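# Turn flashlight head to align dot ring on board

## Task

Rotate the head of the big flashlight so that the ring of dots on the board ends up between the two printed rings. At the end the board must be upright and the flashlight must rest motionless on the table on its own; a result that holds only because the robot is still gripping or propping something does not count.

## Robot and tools

Robot: two arms, left_arm and right_arm, each with six revolute joints and a parallel-jaw gripper. The names are just labels; they do not match the left or right side of any picture.

Scene frame (used in the result lines): origin on the table surface midway between the arms, +x out across the table, +z up, left_arm on the +y side. Positions are in metres; orientations are quaternions ordered w, x, y, z. On a gripper, the fingers extend along its own +z axis and close along its own y axis. The reported end_effector_position is the point between the finger pads, roughly 1 cm back from the tips, and it can be somewhat wrong, especially when the arm is stretched out.

Tool execute_actions. Argument actions is a list holding zero or one item. Empty list: nothing new is commanded and the current state comes back. A move item is {"rows": [...], "steps": n} with n from 1 to 15 (default 15); each step lasts 1/30 s. rows holds 1 to 15 rows; row k is used on step k, and if there are fewer rows than steps the final row is kept for the rest. A wait item is {"steps": n} with n up to 300 and no rows; it sends nothing and returns when n steps have gone by since the previous result, with your reply time counted inside them. Optional pictures (true/false) chooses whether camera images come back; by default they do. A refused call sends nothing to the robot.

Every row is one flat list of 14 numbers covering both arms, even if one arm is idle: left_arm waist, shoulder, elbow, wrist pitch, wrist yaw, wrist roll, gripper opening, then the same seven for right_arm. The six joint values are absolute target angles in radians, in the same form as the Joint positions line, not offsets. Stated ranges per arm: waist -2.880 to 2.880, shoulder 0.000 to 3.142, elbow 0.000 to 3.019, wrist pitch -1.693 to 1.571, wrist yaw -1.571 to 1.571, wrist roll -2.094 to 2.094. A true end stop may sit up to 0.019 rad either way from these. A call is rejected if some target is beyond a stated end by over 0.019 rad and also farther out than that joint was in the last result. A target past the real stop is clipped to the stop, and the result then says "joint sent to its limit" (possibly about an action still running). Not seeing that line does not prove the joint has room left. The opening is an absolute value on a scale from -1 (closed) to +1 (fully open).

Motion limits: per step each joint target is kept within a set distance of the measured angle (rad): waist 0.264, shoulder 0.32, elbow 0.276, wrist pitch 0.33, wrist yaw 0.186, wrist roll 0.522. If the targets would move a gripper over 70 mm from where it is, all that arm's targets are pulled back toward the measured angles. Distant targets therefore take several steps or calls. Between calls the arms keep heading for the last row sent, until everything has nearly stopped (slow or blocked counts as stopped) or a step is HELD; after that only a new action moves them on. Fingers already opening or closing finish that motion.

Result lines: the state line left_arm: … | right_arm: … gives each gripper's position and quaternion. Joint positions and Joint velocities list, per arm, the six joints (rad, rad/s) and then the finger-pad gap (m, m/s; 0.094 m is fully open). grip_measured is the measured opening on the command scale; each gripper can be off by up to about 1 mm of opening, constant within a scene. Away from the extremes, the fingers go to where grip_measured would equal your command. To hold something, command about 0.03 below grip_measured for a firm grip, less for a gentler one. Pad force tops out around 50 to 62 N (lower on some grippers, and weaker on parts under about 2 mm thick); first contact can spike. "joint command not followed" means a clearance check altered or blocked some joint targets while the rest of the row still ran. HELD marks steps on which your row was partly or wholly not sent.

Tool zoom_image: camera (one of cam_head_left, cam_head_right, cam_high, cam_low, cam_left_wrist, cam_right_wrist) and region [x0, y0, x1, y1] in pixels of that camera's last full image, top-left being (0, 0), at most 504 by 504. Use it to read the dot ring against the printed rings. Image sizes: head, high and low cameras 896x504; wrist cameras 616x616 fisheye. Approximate intrinsics are provided per camera.

Tool finished_scene: scene is the integer number of the current scene. It ends the scene irreversibly and reports whether the goal was met; the result also gives the next task. Replying with no tool call ends everything.

Cautions: the simulation runs while you think and write, so long replies cost robot time. Do not let the arms collide or push on each other hard. Nothing may leave the table. Avoid drops, slips, slams, and heavy pushes; keep the board upright. Release the flashlight and let it settle before finishing, since robot-held states do not count. Occasional small disturbances may tug a held part or nudge a loose object. Holding loads heats motors; a MOTOR HOT line appears from 85 °C, and at 100 °C the arm's motors and gripper let go (OVER-TEMPERATURE FAULT) until cooled. Smooth, low-effort, quick motion is preferred.

Each tool is called after "Call:" as a command line: name --argument value for each argument, lists and objects as JSON in quotes; but a table of rows of numbers goes row by row, as --pt "numbers of a row", without its own name.

## Session

Call:
execute_actions --actions '[]'

Scene clock: 0.00 s of 4800.00 s.
left_arm: end_effector_position=(+0.2396, +0.0576, +0.2802) grip_measured=+1.000 end_effector_quat_wxyz=(-0.167, -0.522, +0.836, -0.040) | right_arm: end_effector_position=(+0.2714, -0.7488, +0.2998) grip_measured=+1.000 end_effector_quat_wxyz=(+0.674, +0.691, +0.198, +0.169)
Joint positions: left_arm=[-0.938  1.287  1.294 -1.559  0.344 -1.954  0.094] | right_arm=[-0.836  1.095  0.574  0.487  0.139  1.541  0.094]
Joint velocities: left_arm=[-0.015 -0.005 -0.017 -0.012 -0.051 -0.022  0.   ] | right_arm=[-0.005 -0.015 -0.002  0.017 -0.037  0.066  0.   ]

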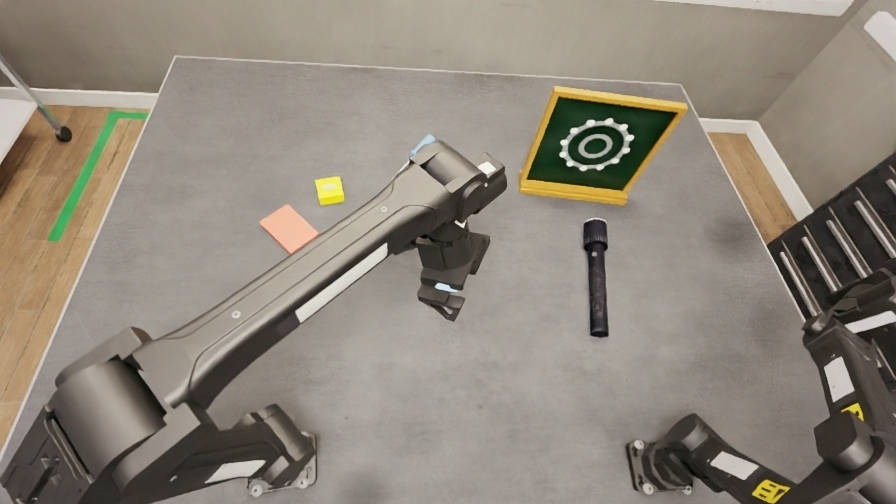

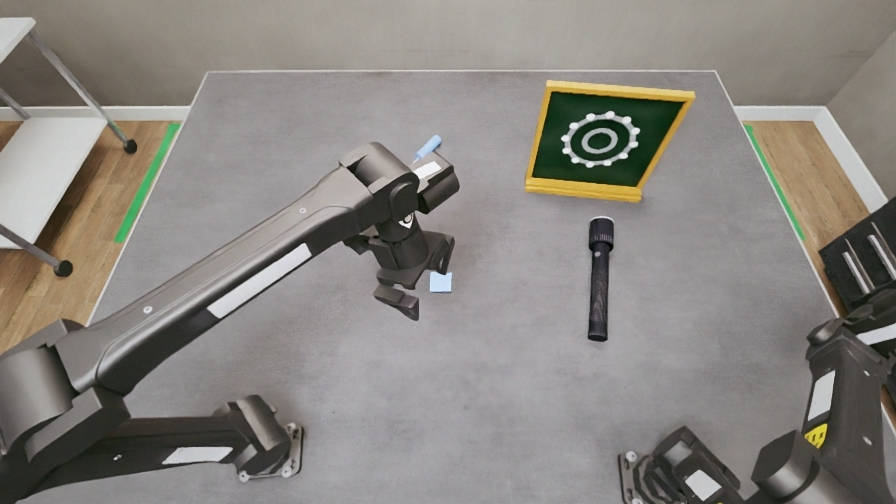

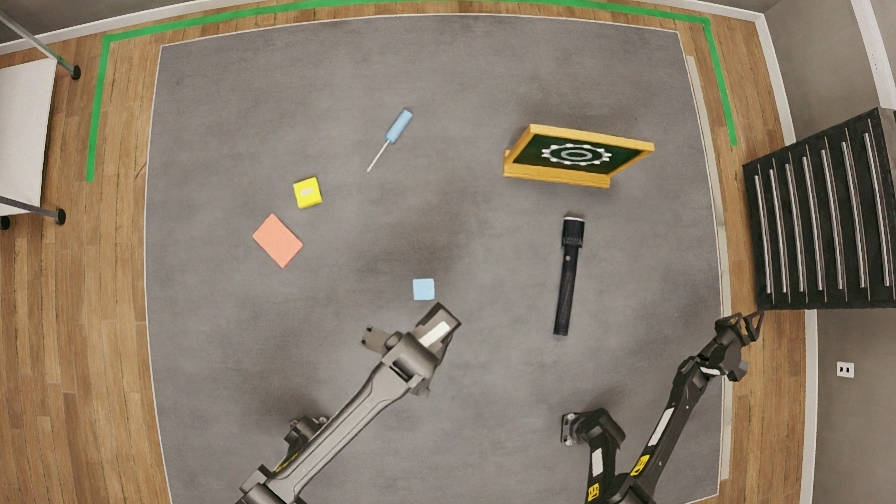

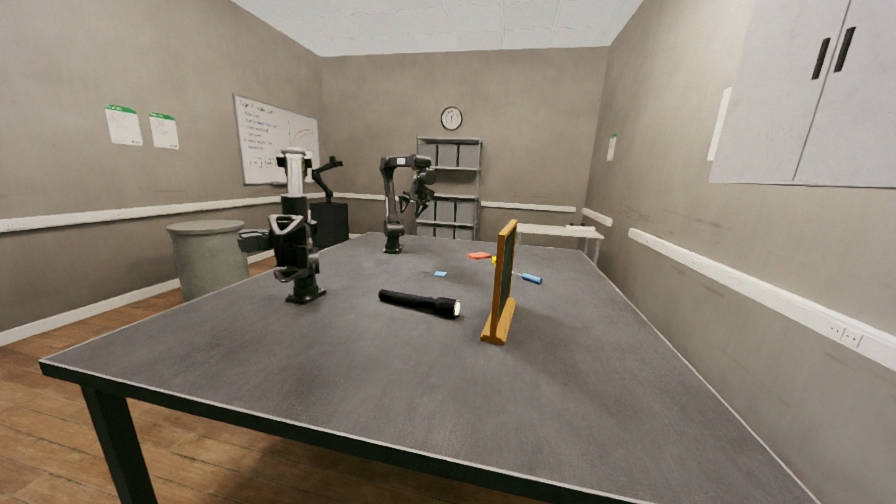

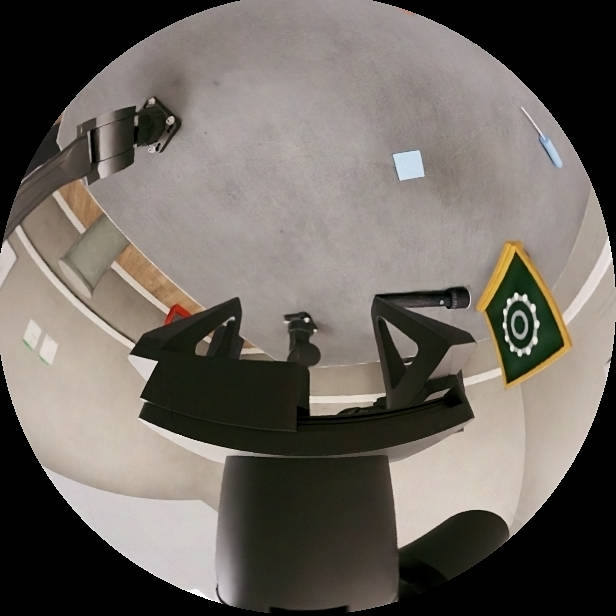

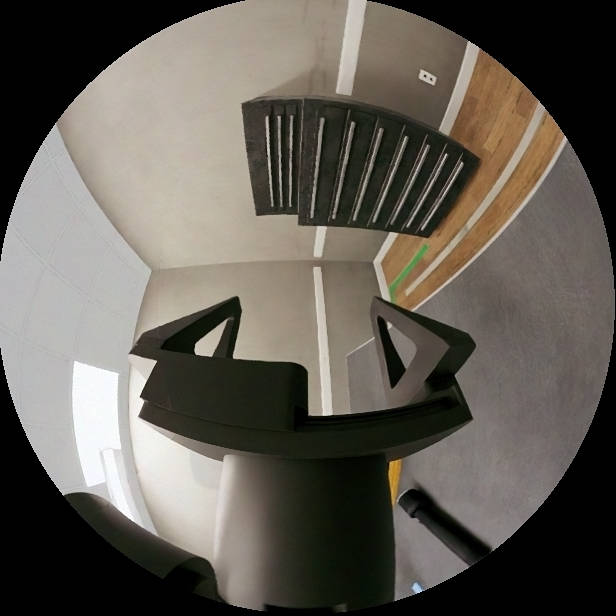

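Call:
execute_actions --actions '[{"rows":[[-0.5,1.3,1.3,-1.57,0,0,1, 0,1.3,1.3,-1.57,0,0,1]]}]' --pictures false

Call:
execute_actions --actions '[{"steps":90}]'

Scene clock: 8.20 s of 4800.00 s.
left_arm: end_effector_position=(+0.3808, +0.2359, +0.2654) grip_measured=+1.000 end_effector_quat_wxyz=(+0.003, -0.163, +0.987, -0.000) | right_arm: end_effector_position=(+0.4978, -0.5427, +0.2215) grip_measured=+1.000 end_effector_quat_wxyz=(+0.447, +0.513, +0.723, +0.115)
Joint positions: left_arm=[-0.473  1.301  1.294 -1.559 -0.003 -0.697  0.094] | right_arm=[-0.286  1.305  0.899 -0.205  0.007  0.874  0.094]
Joint velocities: left_arm=[-0.298  0.005  0.007 -0.002 -0.007  2.791  0.   ] | right_arm=[ 1.148  0.005  0.545 -1.243 -0.081 -1.121  0.   ]
Steps of this call (steps 1 to 90: nothing new was sent; then 4.70 s passed at rest; steps 91 to 105: all 15 steps of this action). Readings (joint positions):
91: left_arm=[-0.928 1.287 1.294 -1.559 0.295 -1.901] | right_arm=[-0.828 1.100 0.582 0.458 0.114 1.503]
92: left_arm=[-0.901 1.287 1.294 -1.559 0.235 -1.839] | right_arm=[-0.807 1.115 0.600 0.411 0.088 1.458]
94: left_arm=[-0.812 1.289 1.294 -1.559 0.118 -1.716] | right_arm=[-0.740 1.164 0.649 0.315 0.051 1.364]
98: left_arm=[-0.573 1.296 1.294 -1.559 0.011 -1.396] | right_arm=[-0.574 1.256 0.754 0.115 0.019 1.176]
105: the state above

Scene clock: 11.20 s of 4800.00 s.
left_arm: end_effector_position=(+0.3771, +0.2267, +0.2654) grip_measured=+1.000 end_effector_quat_wxyz=(+0.003, +0.193, +0.981, +0.001) | right_arm: end_effector_position=(+0.3559, -0.3754, +0.2602) grip_measured=+1.000 end_effector_quat_wxyz=(-0.001, +0.037, +0.999, +0.000)
Joint positions: left_arm=[-0.499  1.301  1.294 -1.559 -0.003 -0.007  0.094] | right_arm=[ 0.009  1.292  1.273 -1.553 -0.001  0.012  0.094]
Joint velocities: left_arm=[ 0.005  0.005  0.002 -0.002 -0.007 -0.022  0.   ] | right_arm=[ 0.005 -0.015 -0.002  0.002  0.007  0.007  0.   ]
Steps of this call (steps 1 to 45: the robot went on to your last target; steps 46 to 90: nothing new was sent). Readings (joint positions):
1: left_arm=[-0.482 1.301 1.294 -1.559 -0.003 -0.596] | right_arm=[-0.246 1.305 0.918 -0.249 0.006 0.832]
2: left_arm=[-0.490 1.301 1.294 -1.559 -0.003 -0.496] | right_arm=[-0.206 1.305 0.937 -0.294 0.006 0.788]
4: left_arm=[-0.498 1.301 1.294 -1.559 -0.003 -0.320] | right_arm=[-0.131 1.306 0.984 -0.398 0.004 0.688]
8: left_arm=[-0.499 1.301 1.294 -1.559 -0.003 -0.134] | right_arm=[-0.023 1.308 1.121 -0.689 -0.000 0.416]
90: the state above
All arms were judged still, so your last target was given up. Only a new action makes them travel on or press farther. Fingers that are still opening or closing keep moving.

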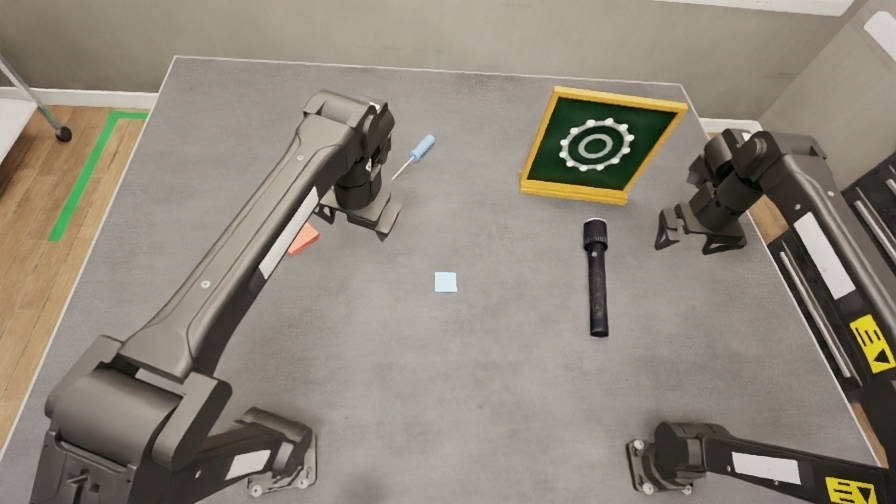

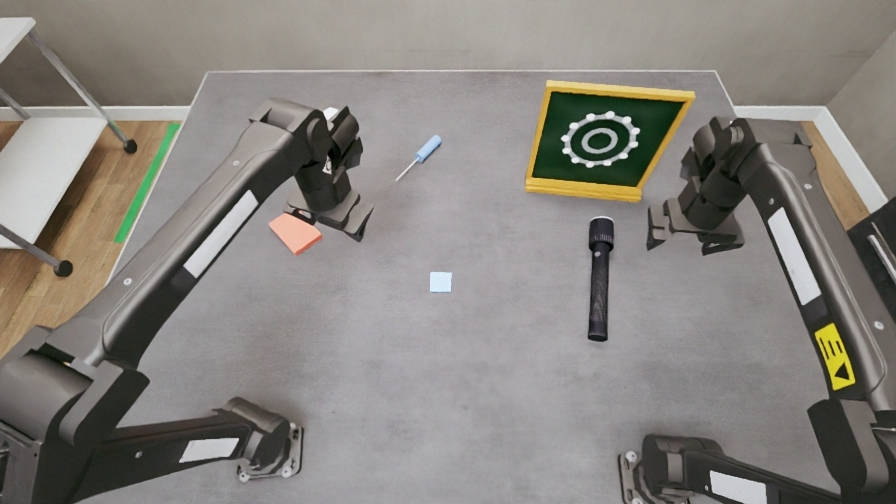

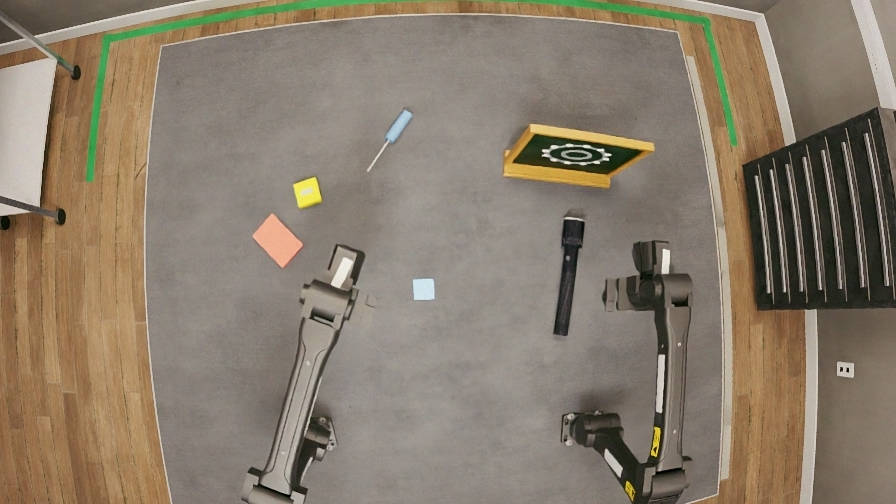

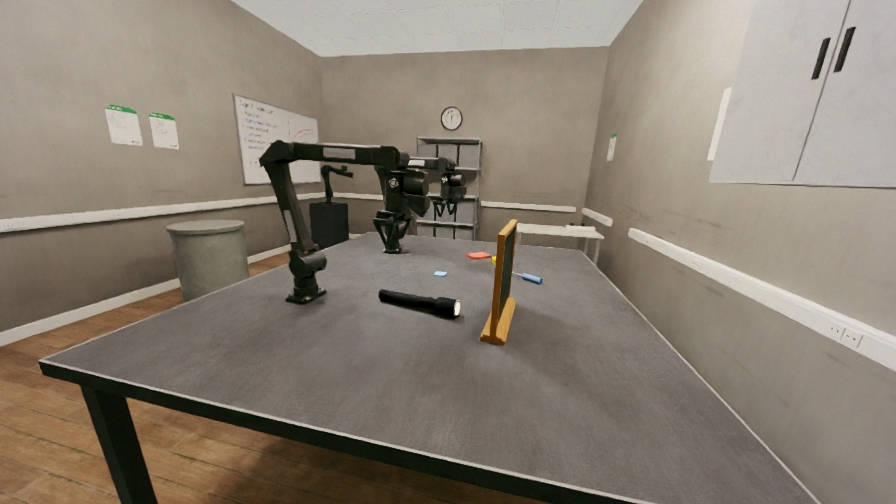

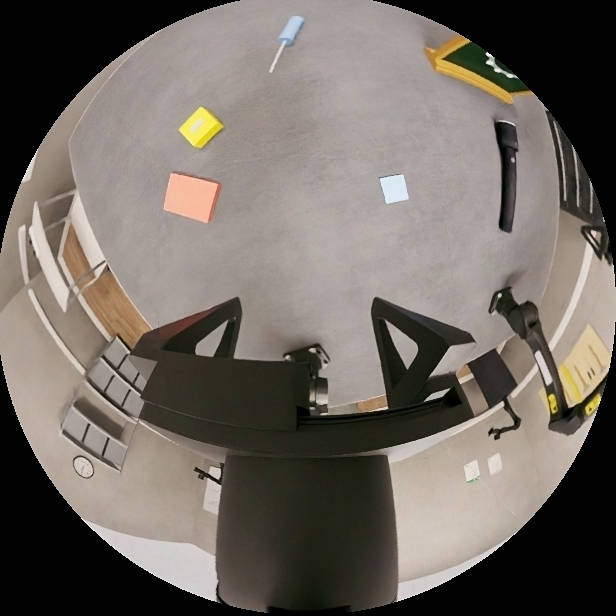

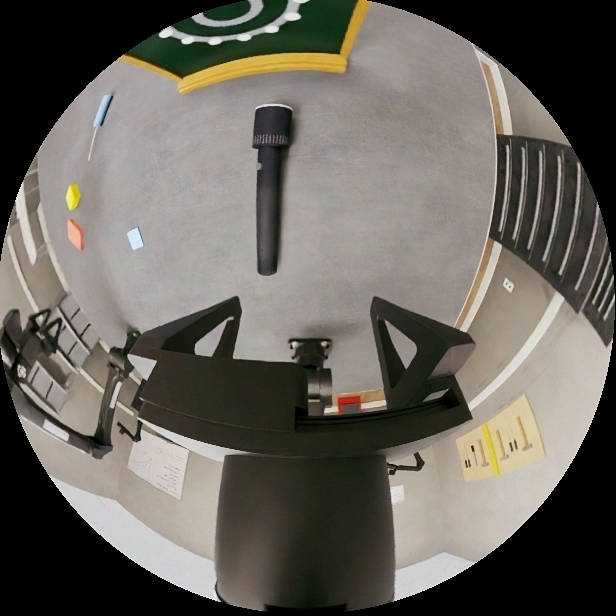

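Call:
execute_actions --actions '[{"rows":[[-0.5,1.3,1.3,-1.57,0,0,1, 0.17,1.6,1.25,-1.23,0,0.16,1]]}]' --pictures false

Call:
execute_actions --actions '[{"steps":40}]'

Scene clock: 23.83 s of 4800.00 s.
left_arm: end_effector_position=(+0.3771, +0.2267, +0.2654) grip_measured=+1.000 end_effector_quat_wxyz=(+0.003, +0.193, +0.981, +0.001) | right_arm: end_effector_position=(+0.4381, -0.3054, +0.1032) grip_measured=+1.000 end_effector_quat_wxyz=(-0.045, +0.015, +0.999, -0.006)
Joint positions: left_arm=[-0.499  1.301  1.294 -1.559 -0.003 -0.007  0.094] | right_arm=[ 0.177  1.654  1.238 -1.245  0.     0.135  0.094]
Joint velocities: left_arm=[ 0.005 -0.005  0.002 -0.002  0.066 -0.066  0.   ] | right_arm=[-0.024 -0.083 -0.022 -0.007 -0.007  0.154  0.   ]
Steps of this call (steps 1 to 90: nothing new was sent; then 9.13 s passed at rest; steps 91 to 105: all 15 steps of this action). Readings (joint positions):
91: left_arm=[-0.499 1.301 1.294 -1.559 -0.003 -0.007] | right_arm=[0.013 1.299 1.273 -1.536 0.000 0.021]
92: left_arm=[-0.499 1.301 1.294 -1.559 -0.003 -0.007] | right_arm=[0.022 1.312 1.273 -1.501 0.001 0.030]
94: left_arm=[-0.499 1.301 1.294 -1.559 -0.003 -0.007] | right_arm=[0.050 1.363 1.273 -1.433 0.001 0.049]
98: left_arm=[-0.499 1.301 1.294 -1.559 -0.003 -0.007] | right_arm=[0.120 1.516 1.273 -1.307 0.001 0.092]
105: the state above

Scene clock: 25.17 s of 4800.00 s.
left_arm: end_effector_position=(+0.3771, +0.2267, +0.2654) grip_measured=+1.000 end_effector_quat_wxyz=(+0.003, +0.193, +0.981, +0.001) | right_arm: end_effector_position=(+0.4389, -0.3054, +0.1247) grip_measured=+1.000 end_effector_quat_wxyz=(-0.020, +0.021, +1.000, -0.003)
Joint positions: left_arm=[-0.499  1.301  1.294 -1.559 -0.003 -0.007  0.094] | right_arm=[ 0.177  1.604  1.238 -1.245  0.     0.148  0.094]
Joint velocities: left_arm=[ 0.005 -0.005 -0.002  0.017 -0.022 -0.037  0.   ] | right_arm=[-0.015 -0.005  0.002 -0.002  0.139  0.007  0.   ]
Steps of this call (steps 1 to 30: the robot went on to your last target; steps 31 to 40: nothing new was sent). Readings (joint positions):
1: left_arm=[-0.499 1.301 1.294 -1.559 -0.003 -0.007] | right_arm=[0.177 1.650 1.238 -1.245 0.000 0.138]
2: left_arm=[-0.499 1.301 1.294 -1.559 -0.003 -0.007] | right_arm=[0.177 1.644 1.238 -1.245 0.000 0.140]
4: left_arm=[-0.499 1.301 1.294 -1.559 -0.003 -0.007] | right_arm=[0.177 1.628 1.238 -1.245 0.000 0.143]
8: left_arm=[-0.499 1.301 1.294 -1.559 -0.003 -0.007] | right_arm=[0.177 1.605 1.238 -1.245 0.000 0.146]
40: the state above
All arms were judged still, so your last target was given up. Only a new action makes them travel on or press farther. Fingers that are still opening or closing keep moving.

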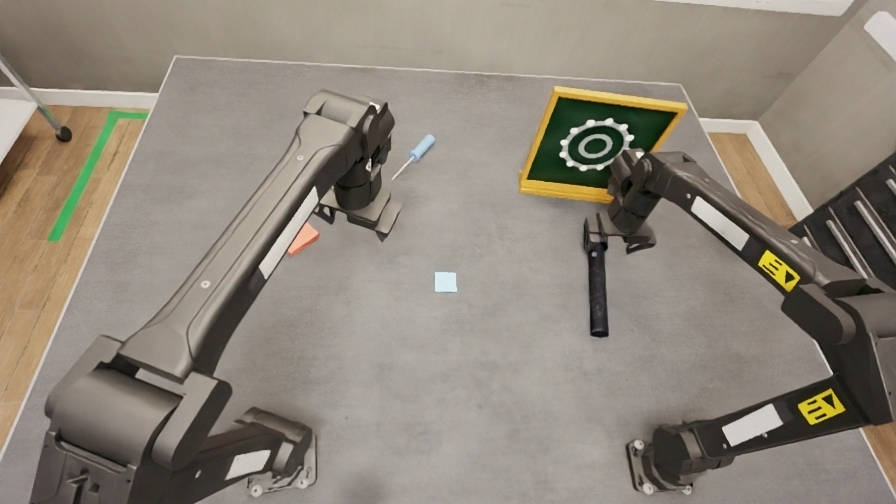

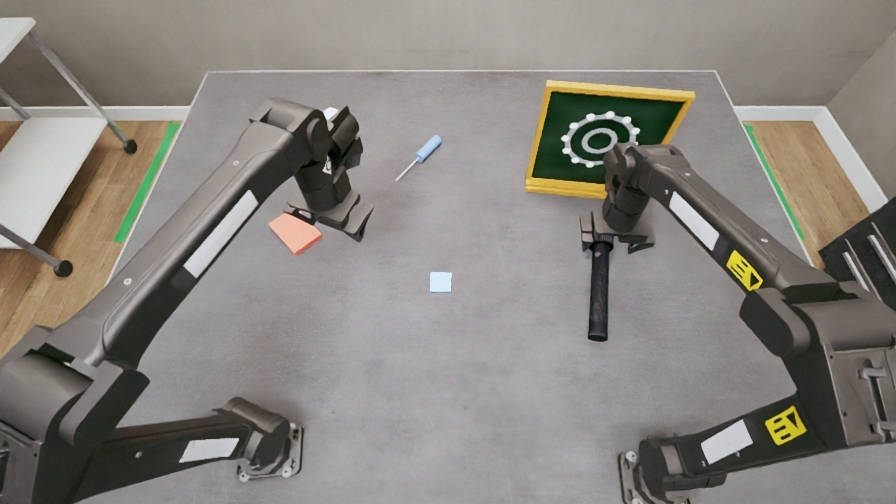

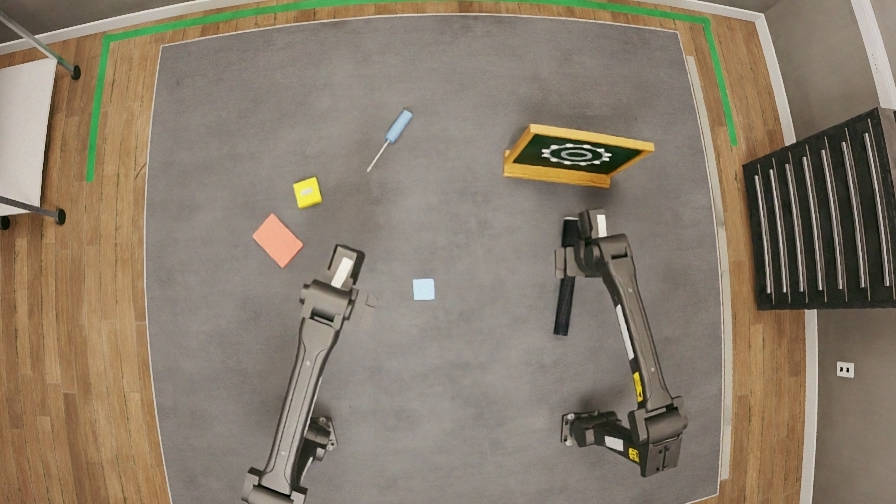

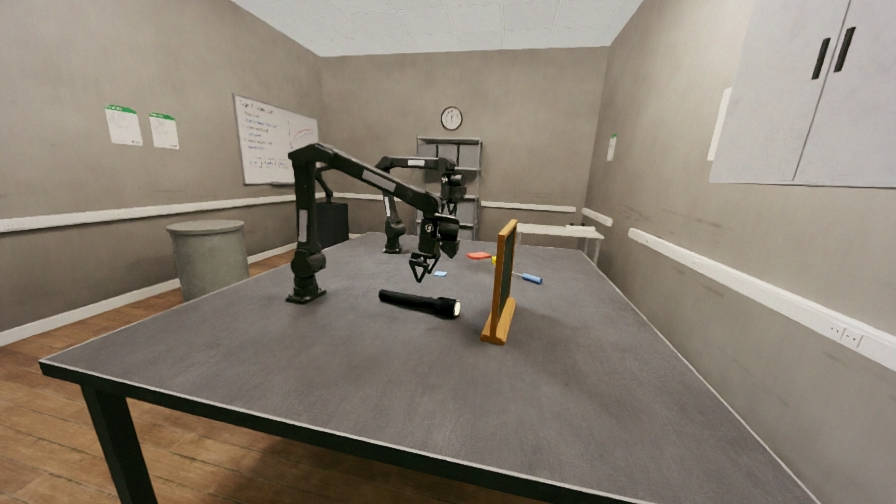

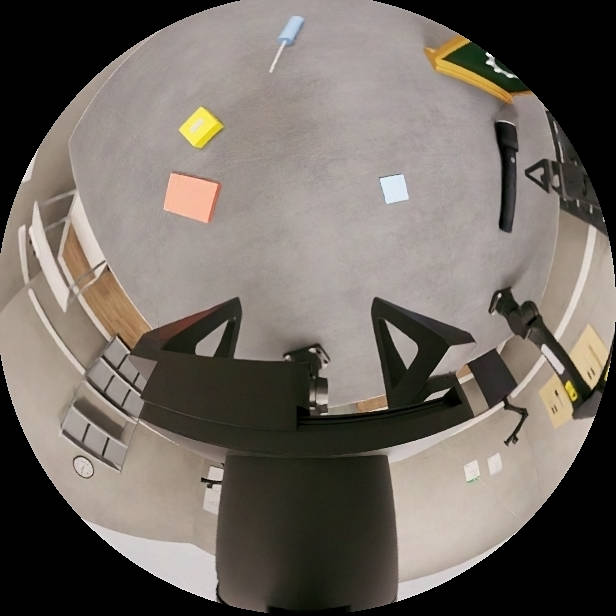

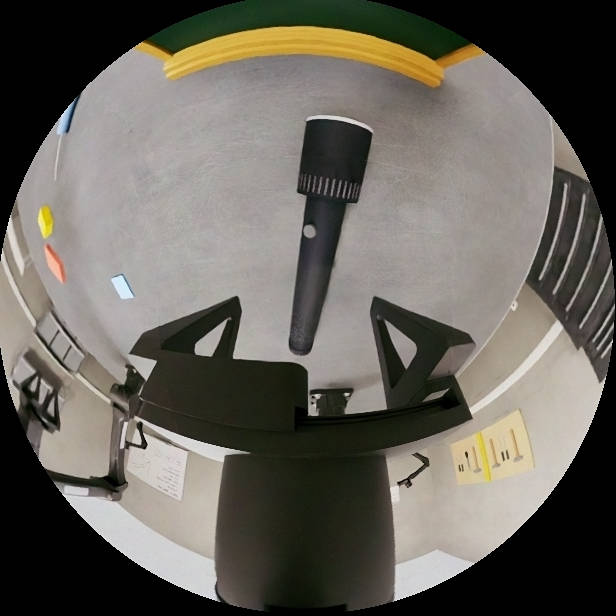

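Call:
execute_actions --actions '[{"rows":[[-0.5,1.3,1.3,-1.57,0,0,1, 0.16,1.62,1.22,-1.17,0,0.2,1],[-0.5,1.3,1.3,-1.57,0,0,1, 0.16,1.62,1.22,-1.17,0,0.2,1],[-0.5,1.3,1.3,-1.57,0,0,1, 0.16,1.62,1.22,-1.17,0,0.2,1],[-0.5,1.3,1.3,-1.57,0,0,1, 0.16,1.62,1.22,-1.17,0,0.2,1],[-0.5,1.3,1.3,-1.57,0,0,1, 0.15,1.645,1.195,-1.1,0,0.23,1],[-0.5,1.3,1.3,-1.57,0,0,1, 0.15,1.645,1.195,-1.1,0,0.23,1],[-0.5,1.3,1.3,-1.57,0,0,1, 0.15,1.645,1.195,-1.1,0,0.23,1],[-0.5,1.3,1.3,-1.57,0,0,1, 0.15,1.645,1.195,-1.1,0,0.23,1],[-0.5,1.3,1.3,-1.57,0,0,1, 0.143,1.67,1.17,-1.045,0,0.25,1]]}]' --pictures false

Call:
execute_actions --actions '[{"steps":30}]'

Scene clock: 33.80 s of 4800.00 s.
left_arm: end_effector_position=(+0.3771, +0.2267, +0.2654) grip_measured=+1.000 end_effector_quat_wxyz=(+0.003, +0.193, +0.981, +0.001) | right_arm: end_effector_position=(+0.4554, -0.3151, +0.0707) grip_measured=+1.000 end_effector_quat_wxyz=(+0.002, +0.074, +0.997, +0.000)
Joint positions: left_arm=[-0.499  1.301  1.294 -1.559 -0.003 -0.007  0.094] | right_arm=[ 0.153  1.675  1.174 -1.066  0.     0.229  0.094]
Joint velocities: left_arm=[-0.015  0.005 -0.002 -0.002 -0.007  0.051  0.   ] | right_arm=[-0.015  0.112 -0.032  0.032 -0.007  0.095  0.   ]
Steps of this call (steps 1 to 90: nothing new was sent; then 5.13 s passed at rest; steps 91 to 105: all 15 steps of this action). Readings (joint positions):
91: left_arm=[-0.499 1.301 1.294 -1.559 -0.003 -0.007] | right_arm=[0.177 1.604 1.236 -1.234 0.000 0.154]
92: left_arm=[-0.499 1.301 1.294 -1.559 -0.003 -0.007] | right_arm=[0.176 1.604 1.234 -1.217 0.000 0.161]
94: left_arm=[-0.499 1.301 1.294 -1.559 -0.003 -0.007] | right_arm=[0.175 1.608 1.232 -1.197 0.000 0.170]
98: left_arm=[-0.499 1.301 1.294 -1.559 -0.003 -0.007] | right_arm=[0.167 1.625 1.212 -1.129 0.000 0.198]
105: the state above

Scene clock: 34.80 s of 4800.00 s.
left_arm: end_effector_position=(+0.3771, +0.2267, +0.2654) grip_measured=+1.000 end_effector_quat_wxyz=(+0.003, +0.193, +0.981, +0.001) | right_arm: end_effector_position=(+0.4551, -0.3151, +0.0689) grip_measured=+1.000 end_effector_quat_wxyz=(+0.001, +0.078, +0.997, -0.000)
Joint positions: left_arm=[-0.499  1.301  1.294 -1.559 -0.003 -0.007  0.094] | right_arm=[ 0.153  1.678  1.172 -1.063  0.     0.237  0.094]
Joint velocities: left_arm=[-0.005 -0.005 -0.007 -0.007  0.066  0.022  0.   ] | right_arm=[-0.005 -0.005  0.012  0.007 -0.066  0.037  0.   ]
Steps of this call (steps 1 to 15: the robot went on to your last target; steps 16 to 30: nothing new was sent). Readings (joint positions):
1: left_arm=[-0.499 1.301 1.294 -1.559 -0.003 -0.007] | right_arm=[0.153 1.678 1.173 -1.066 0.000 0.231]
2: left_arm=[-0.499 1.301 1.294 -1.559 -0.003 -0.007] | right_arm=[0.153 1.678 1.172 -1.066 0.000 0.232]
4: left_arm=[-0.499 1.301 1.294 -1.559 -0.003 -0.007] | right_arm=[0.153 1.678 1.172 -1.065 0.000 0.234]
8: left_arm=[-0.499 1.301 1.294 -1.559 -0.003 -0.007] | right_arm=[0.153 1.678 1.172 -1.063 0.000 0.236]
30: the state above
All arms were judged still, so your last target was given up. Only a new action makes them travel on or press farther. Fingers that are still opening or closing keep moving.

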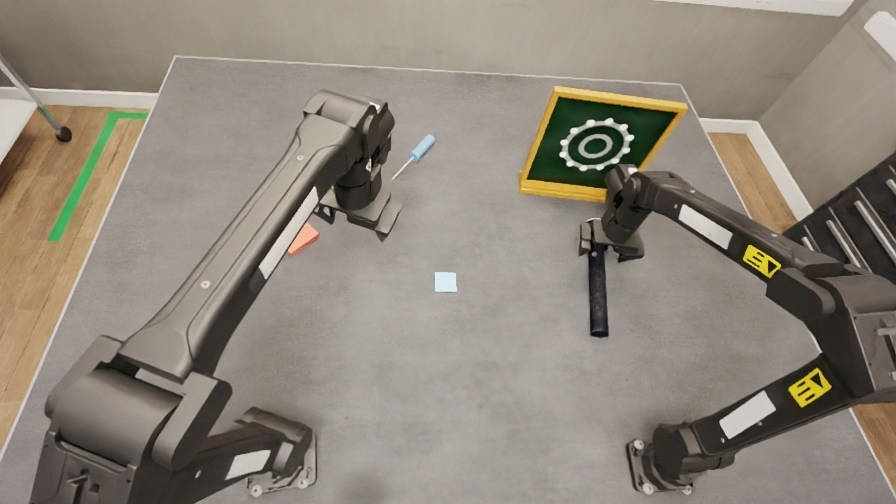

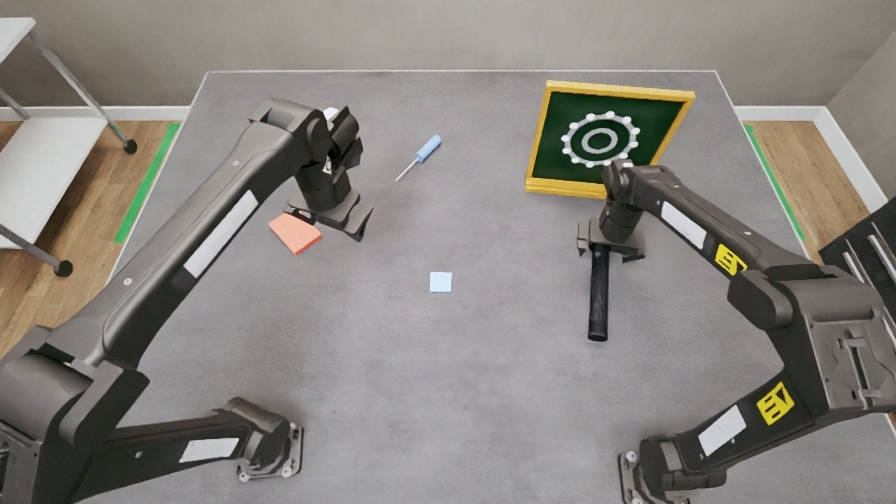

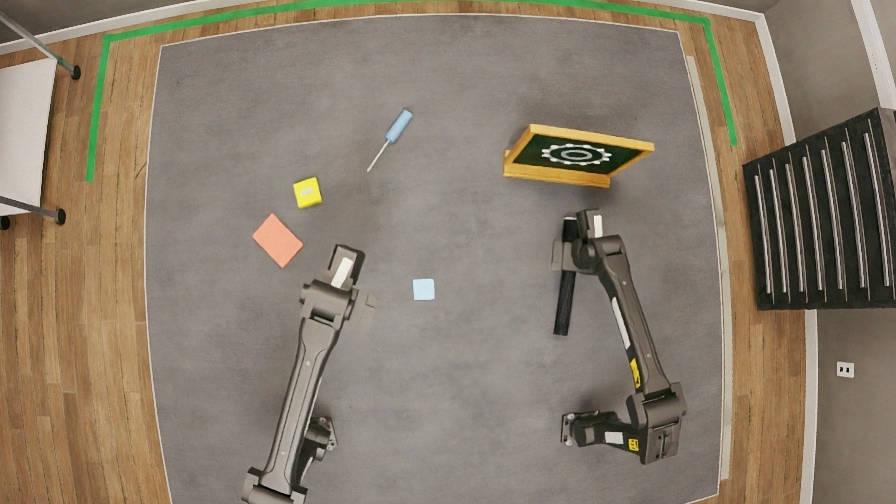

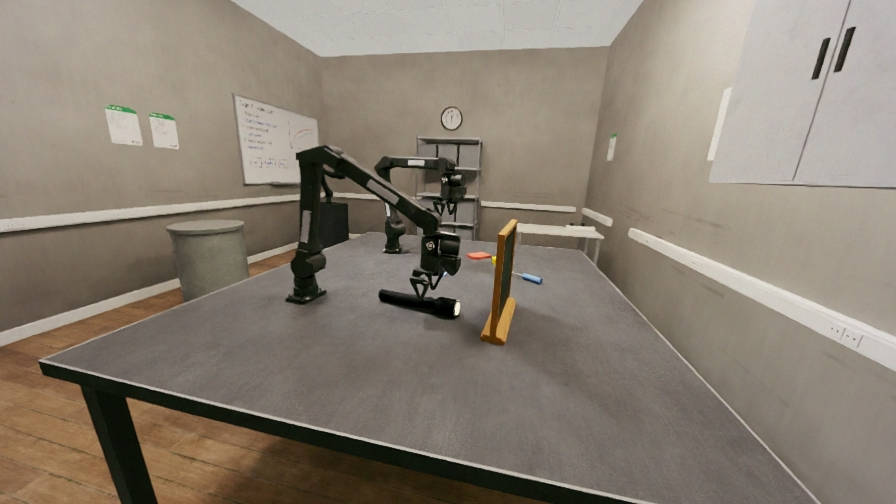

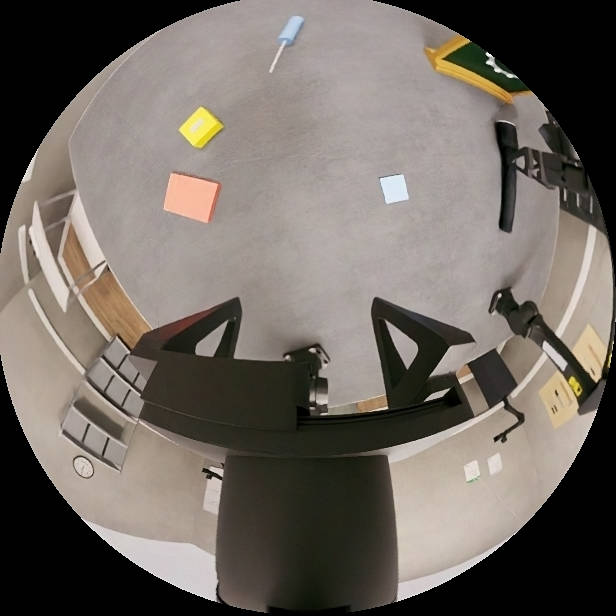

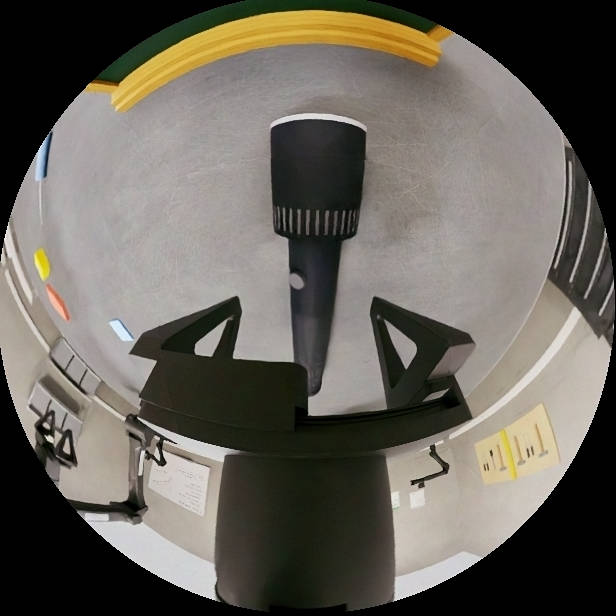

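Call:
execute_actions --actions '[{"rows":[[-0.5,1.3,1.3,-1.57,0,0,1, 0.15,1.675,1.13,-1.005,0,0.24,1],[-0.5,1.3,1.3,-1.57,0,0,1, 0.15,1.675,1.13,-1.005,0,0.24,1],[-0.5,1.3,1.3,-1.57,0,0,1, 0.15,1.675,1.13,-1.005,0,0.24,1],[-0.5,1.3,1.3,-1.57,0,0,1, 0.15,1.675,1.13,-1.005,0,0.24,1],[-0.5,1.3,1.3,-1.57,0,0,1, 0.15,1.675,1.09,-0.965,0,0.24,1],[-0.5,1.3,1.3,-1.57,0,0,1, 0.15,1.675,1.09,-0.965,0,0.24,1],[-0.5,1.3,1.3,-1.57,0,0,1, 0.15,1.675,1.09,-0.965,0,0.24,1],[-0.5,1.3,1.3,-1.57,0,0,1, 0.15,1.675,1.09,-0.965,0,0.24,1],[-0.5,1.3,1.3,-1.57,0,0,1, 0.15,1.675,1.055,-0.93,0,0.24,1]]}]' --pictures false

Call:
execute_actions --actions '[{"steps":30}]'

Scene clock: 41.30 s of 4800.00 s.
left_arm: end_effector_position=(+0.3771, +0.2267, +0.2654) grip_measured=+1.000 end_effector_quat_wxyz=(+0.003, +0.193, +0.981, +0.001) | right_arm: end_effector_position=(+0.4310, -0.3171, +0.0327) grip_measured=+1.000 end_effector_quat_wxyz=(-0.000, +0.078, +0.997, -0.000)
Joint positions: left_arm=[-0.499  1.301  1.294 -1.559 -0.003 -0.007  0.094] | right_arm=[ 0.153  1.676  1.058 -0.954  0.     0.237  0.094]
Joint velocities: left_arm=[ 0.005 -0.005  0.007 -0.002 -0.051  0.051  0.   ] | right_arm=[ 0.005  0.005 -0.002  0.012 -0.037 -0.037  0.   ]
Steps of this call (steps 1 to 90: nothing new was sent; then 3.00 s passed at rest; steps 91 to 105: all 15 steps of this action). Readings (joint positions):
91: left_arm=[-0.499 1.301 1.294 -1.559 -0.003 -0.007] | right_arm=[0.153 1.678 1.167 -1.054 0.000 0.237]
92: left_arm=[-0.499 1.301 1.294 -1.559 -0.003 -0.007] | right_arm=[0.153 1.676 1.160 -1.040 0.000 0.237]
94: left_arm=[-0.499 1.301 1.294 -1.559 -0.003 -0.007] | right_arm=[0.153 1.676 1.146 -1.028 0.000 0.237]
98: left_arm=[-0.499 1.301 1.294 -1.559 -0.003 -0.007] | right_arm=[0.153 1.676 1.102 -0.991 0.000 0.237]
105: the state above

Scene clock: 42.30 s of 4800.00 s.
left_arm: end_effector_position=(+0.3771, +0.2267, +0.2654) grip_measured=+1.000 end_effector_quat_wxyz=(+0.003, +0.193, +0.981, +0.001) | right_arm: end_effector_position=(+0.4320, -0.3170, +0.0327) grip_measured=+1.000 end_effector_quat_wxyz=(+0.002, +0.078, +0.997, +0.000)
Joint positions: left_arm=[-0.499  1.301  1.294 -1.559 -0.003 -0.007  0.094] | right_arm=[ 0.153  1.676  1.058 -0.949  0.     0.237  0.094]
Joint velocities: left_arm=[ 0.005 -0.005  0.007 -0.022 -0.051 -0.007  0.   ] | right_arm=[-0.005 -0.005  0.007 -0.007 -0.051 -0.007  0.   ]
Steps of this call (steps 1 to 15: the robot went on to your last target; steps 16 to 30: nothing new was sent). Readings (joint positions):
1: left_arm=[-0.499 1.301 1.294 -1.559 -0.003 -0.007] | right_arm=[0.153 1.676 1.058 -0.952 0.000 0.237]
2: left_arm=[-0.499 1.301 1.294 -1.559 -0.003 -0.007] | right_arm=[0.153 1.676 1.058 -0.950 0.000 0.237]
4: left_arm=[-0.499 1.301 1.294 -1.559 -0.003 -0.007] | right_arm=[0.153 1.676 1.058 -0.949 0.000 0.237]
8: left_arm=[-0.499 1.301 1.294 -1.559 -0.003 -0.007] | right_arm=[0.153 1.676 1.058 -0.949 0.000 0.237]
30: the state above
All arms were judged still, so your last target was given up. Only a new action makes them travel on or press farther. Fingers that are still opening or closing keep moving.

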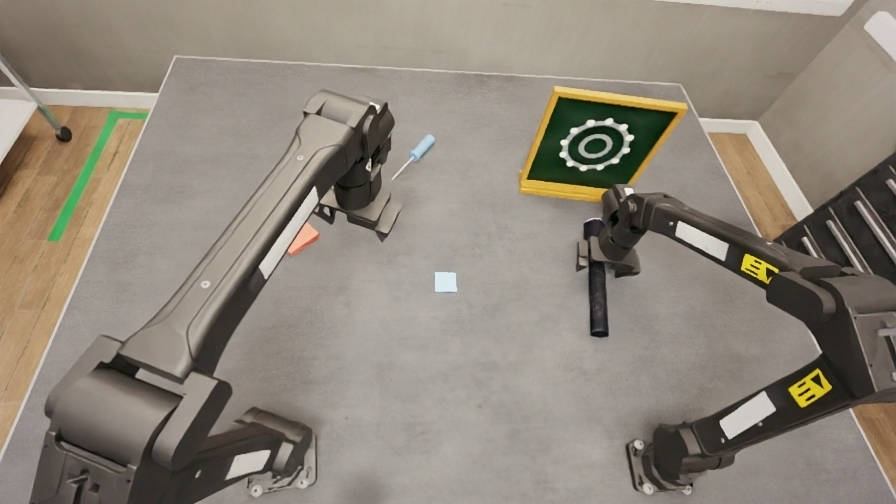

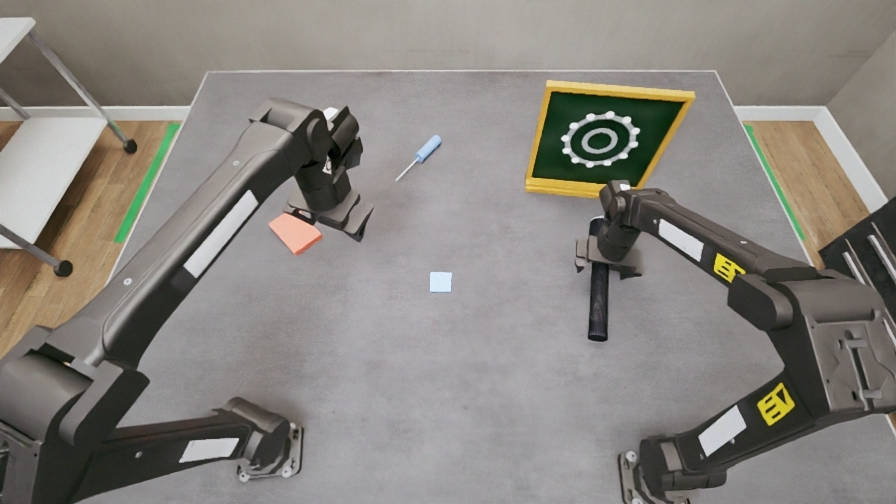

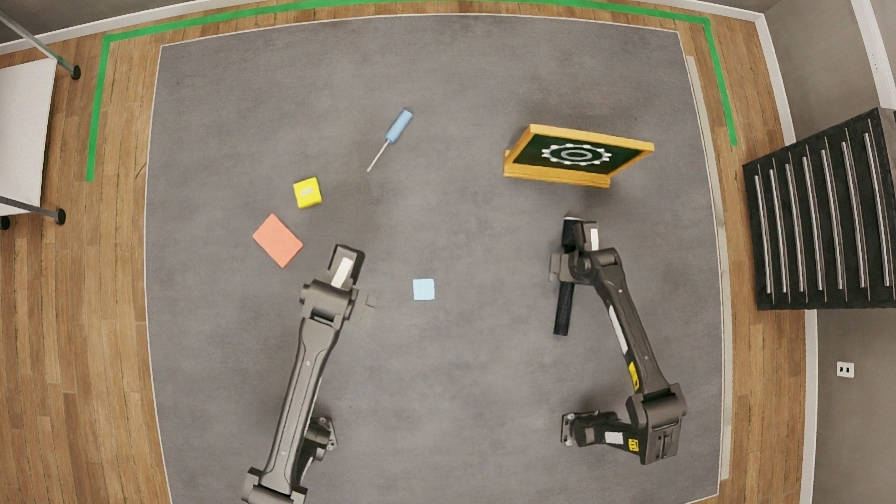

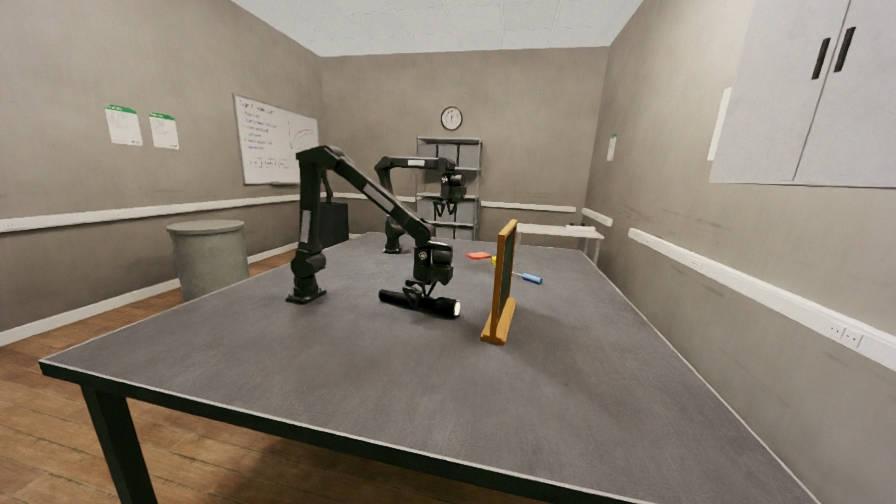

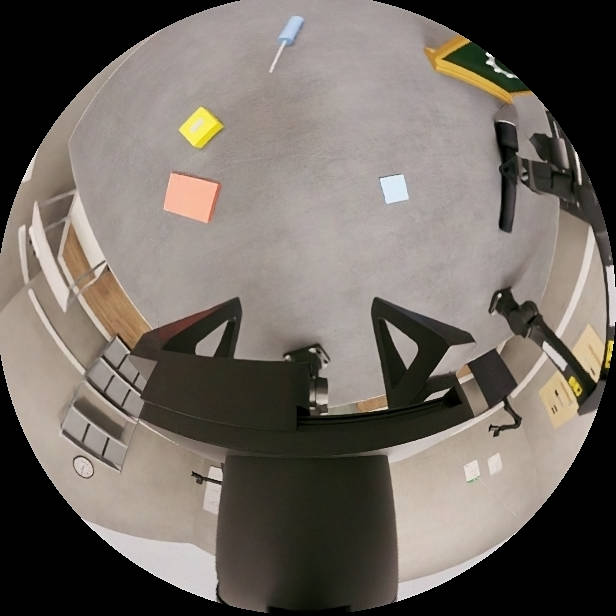

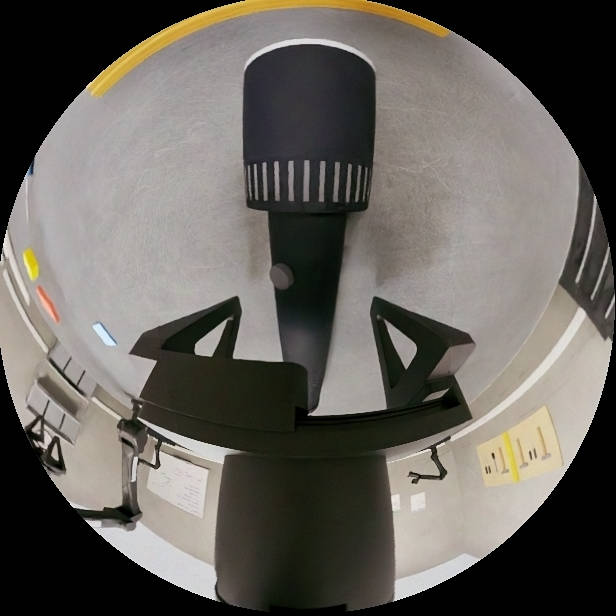

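Lower a bit and close.

Call:
execute_actions --actions '[{"rows":[[-0.5,1.3,1.3,-1.57,0,0,1, 0.15,1.675,1.03,-0.905,0,0.24,1],[-0.5,1.3,1.3,-1.57,0,0,1, 0.15,1.675,1.03,-0.905,0,0.24,1],[-0.5,1.3,1.3,-1.57,0,0,1, 0.15,1.675,1.03,-0.905,0,0.24,1],[-0.5,1.3,1.3,-1.57,0,0,1, 0.15,1.675,1.03,-0.905,0,0.24,1],[-0.5,1.3,1.3,-1.57,0,0,1, 0.15,1.675,1.03,-0.905,0,0.24,1],[-0.5,1.3,1.3,-1.57,0,0,1, 0.15,1.675,1.03,-0.905,0,0.24,1],[-0.5,1.3,1.3,-1.57,0,0,1, 0.15,1.675,1.03,-0.905,0,0.24,-0.3]]}]' --pictures false

Call:
execute_actions --actions '[{"steps":40}]' --pictures false

Scene clock: 46.20 s of 4800.00 s.
left_arm: end_effector_position=(+0.3771, +0.2267, +0.2654) grip_measured=+1.000 end_effector_quat_wxyz=(+0.003, +0.193, +0.981, +0.001) | right_arm: end_effector_position=(+0.4285, -0.3170, +0.0265) grip_measured=-0.223 end_effector_quat_wxyz=(+0.004, +0.078, +0.997, +0.001)
Joint positions: left_arm=[-0.499  1.301  1.294 -1.559 -0.003 -0.007  0.094] | right_arm=[ 0.153  1.676  1.037 -0.924 -0.002  0.238  0.036]
Joint velocities: left_arm=[-0.015 -0.005  0.002 -0.017 -0.007  0.037  0.   ] | right_arm=[ 0.005 -0.005  0.002  0.007  0.022  0.022 -0.   ]
Steps of this call (steps 1 to 90: nothing new was sent; then 0.40 s passed at rest; steps 91 to 105: all 15 steps of this action). Readings (joint positions):
91: left_arm=[-0.499 1.301 1.294 -1.559 -0.003 -0.007] | right_arm=[0.153 1.676 1.055 -0.943 0.000 0.237]
92: left_arm=[-0.499 1.301 1.294 -1.559 -0.003 -0.007] | right_arm=[0.153 1.676 1.051 -0.934 0.000 0.237]
94: left_arm=[-0.499 1.301 1.294 -1.559 -0.003 -0.007] | right_arm=[0.153 1.676 1.043 -0.926 0.000 0.237]
98: left_arm=[-0.499 1.301 1.294 -1.559 -0.003 -0.007] | right_arm=[0.153 1.676 1.037 -0.926 0.000 0.237]
105: the state above

Scene clock: 47.53 s of 4800.00 s.
left_arm: end_effector_position=(+0.3771, +0.2267, +0.2654) grip_measured=+1.000 end_effector_quat_wxyz=(+0.003, +0.193, +0.981, +0.001) | right_arm: end_effector_position=(+0.4285, -0.3170, +0.0265) grip_measured=-0.223 end_effector_quat_wxyz=(+0.004, +0.078, +0.997, +0.001)
Joint positions: left_arm=[-0.499  1.301  1.294 -1.559 -0.003 -0.007  0.094] | right_arm=[ 0.153  1.676  1.037 -0.924 -0.002  0.238  0.036]
Joint velocities: left_arm=[-0.005 -0.005 -0.007  0.007 -0.007  0.022  0.   ] | right_arm=[-0.015  0.005 -0.012  0.002 -0.037 -0.037  0.   ]
Steps of this call (steps 1 to 15: the robot went on to your last target; steps 16 to 40: nothing new was sent). Readings (joint positions):
1: left_arm=[-0.499 1.301 1.294 -1.559 -0.003 -0.007] | right_arm=[0.153 1.676 1.037 -0.924 -0.002 0.238]
2: left_arm=[-0.499 1.301 1.294 -1.559 -0.003 -0.007] | right_arm=[0.153 1.676 1.037 -0.924 -0.002 0.238]
4: left_arm=[-0.499 1.301 1.294 -1.559 -0.003 -0.007] | right_arm=[0.153 1.676 1.037 -0.924 -0.002 0.238]
8: left_arm=[-0.499 1.301 1.294 -1.559 -0.003 -0.007] | right_arm=[0.153 1.676 1.037 -0.924 -0.002 0.238]
40: the state above
All arms were judged still, so your last target was given up. Only a new action makes them travel on or press farther. Fingers that are still opening or closing keep moving.


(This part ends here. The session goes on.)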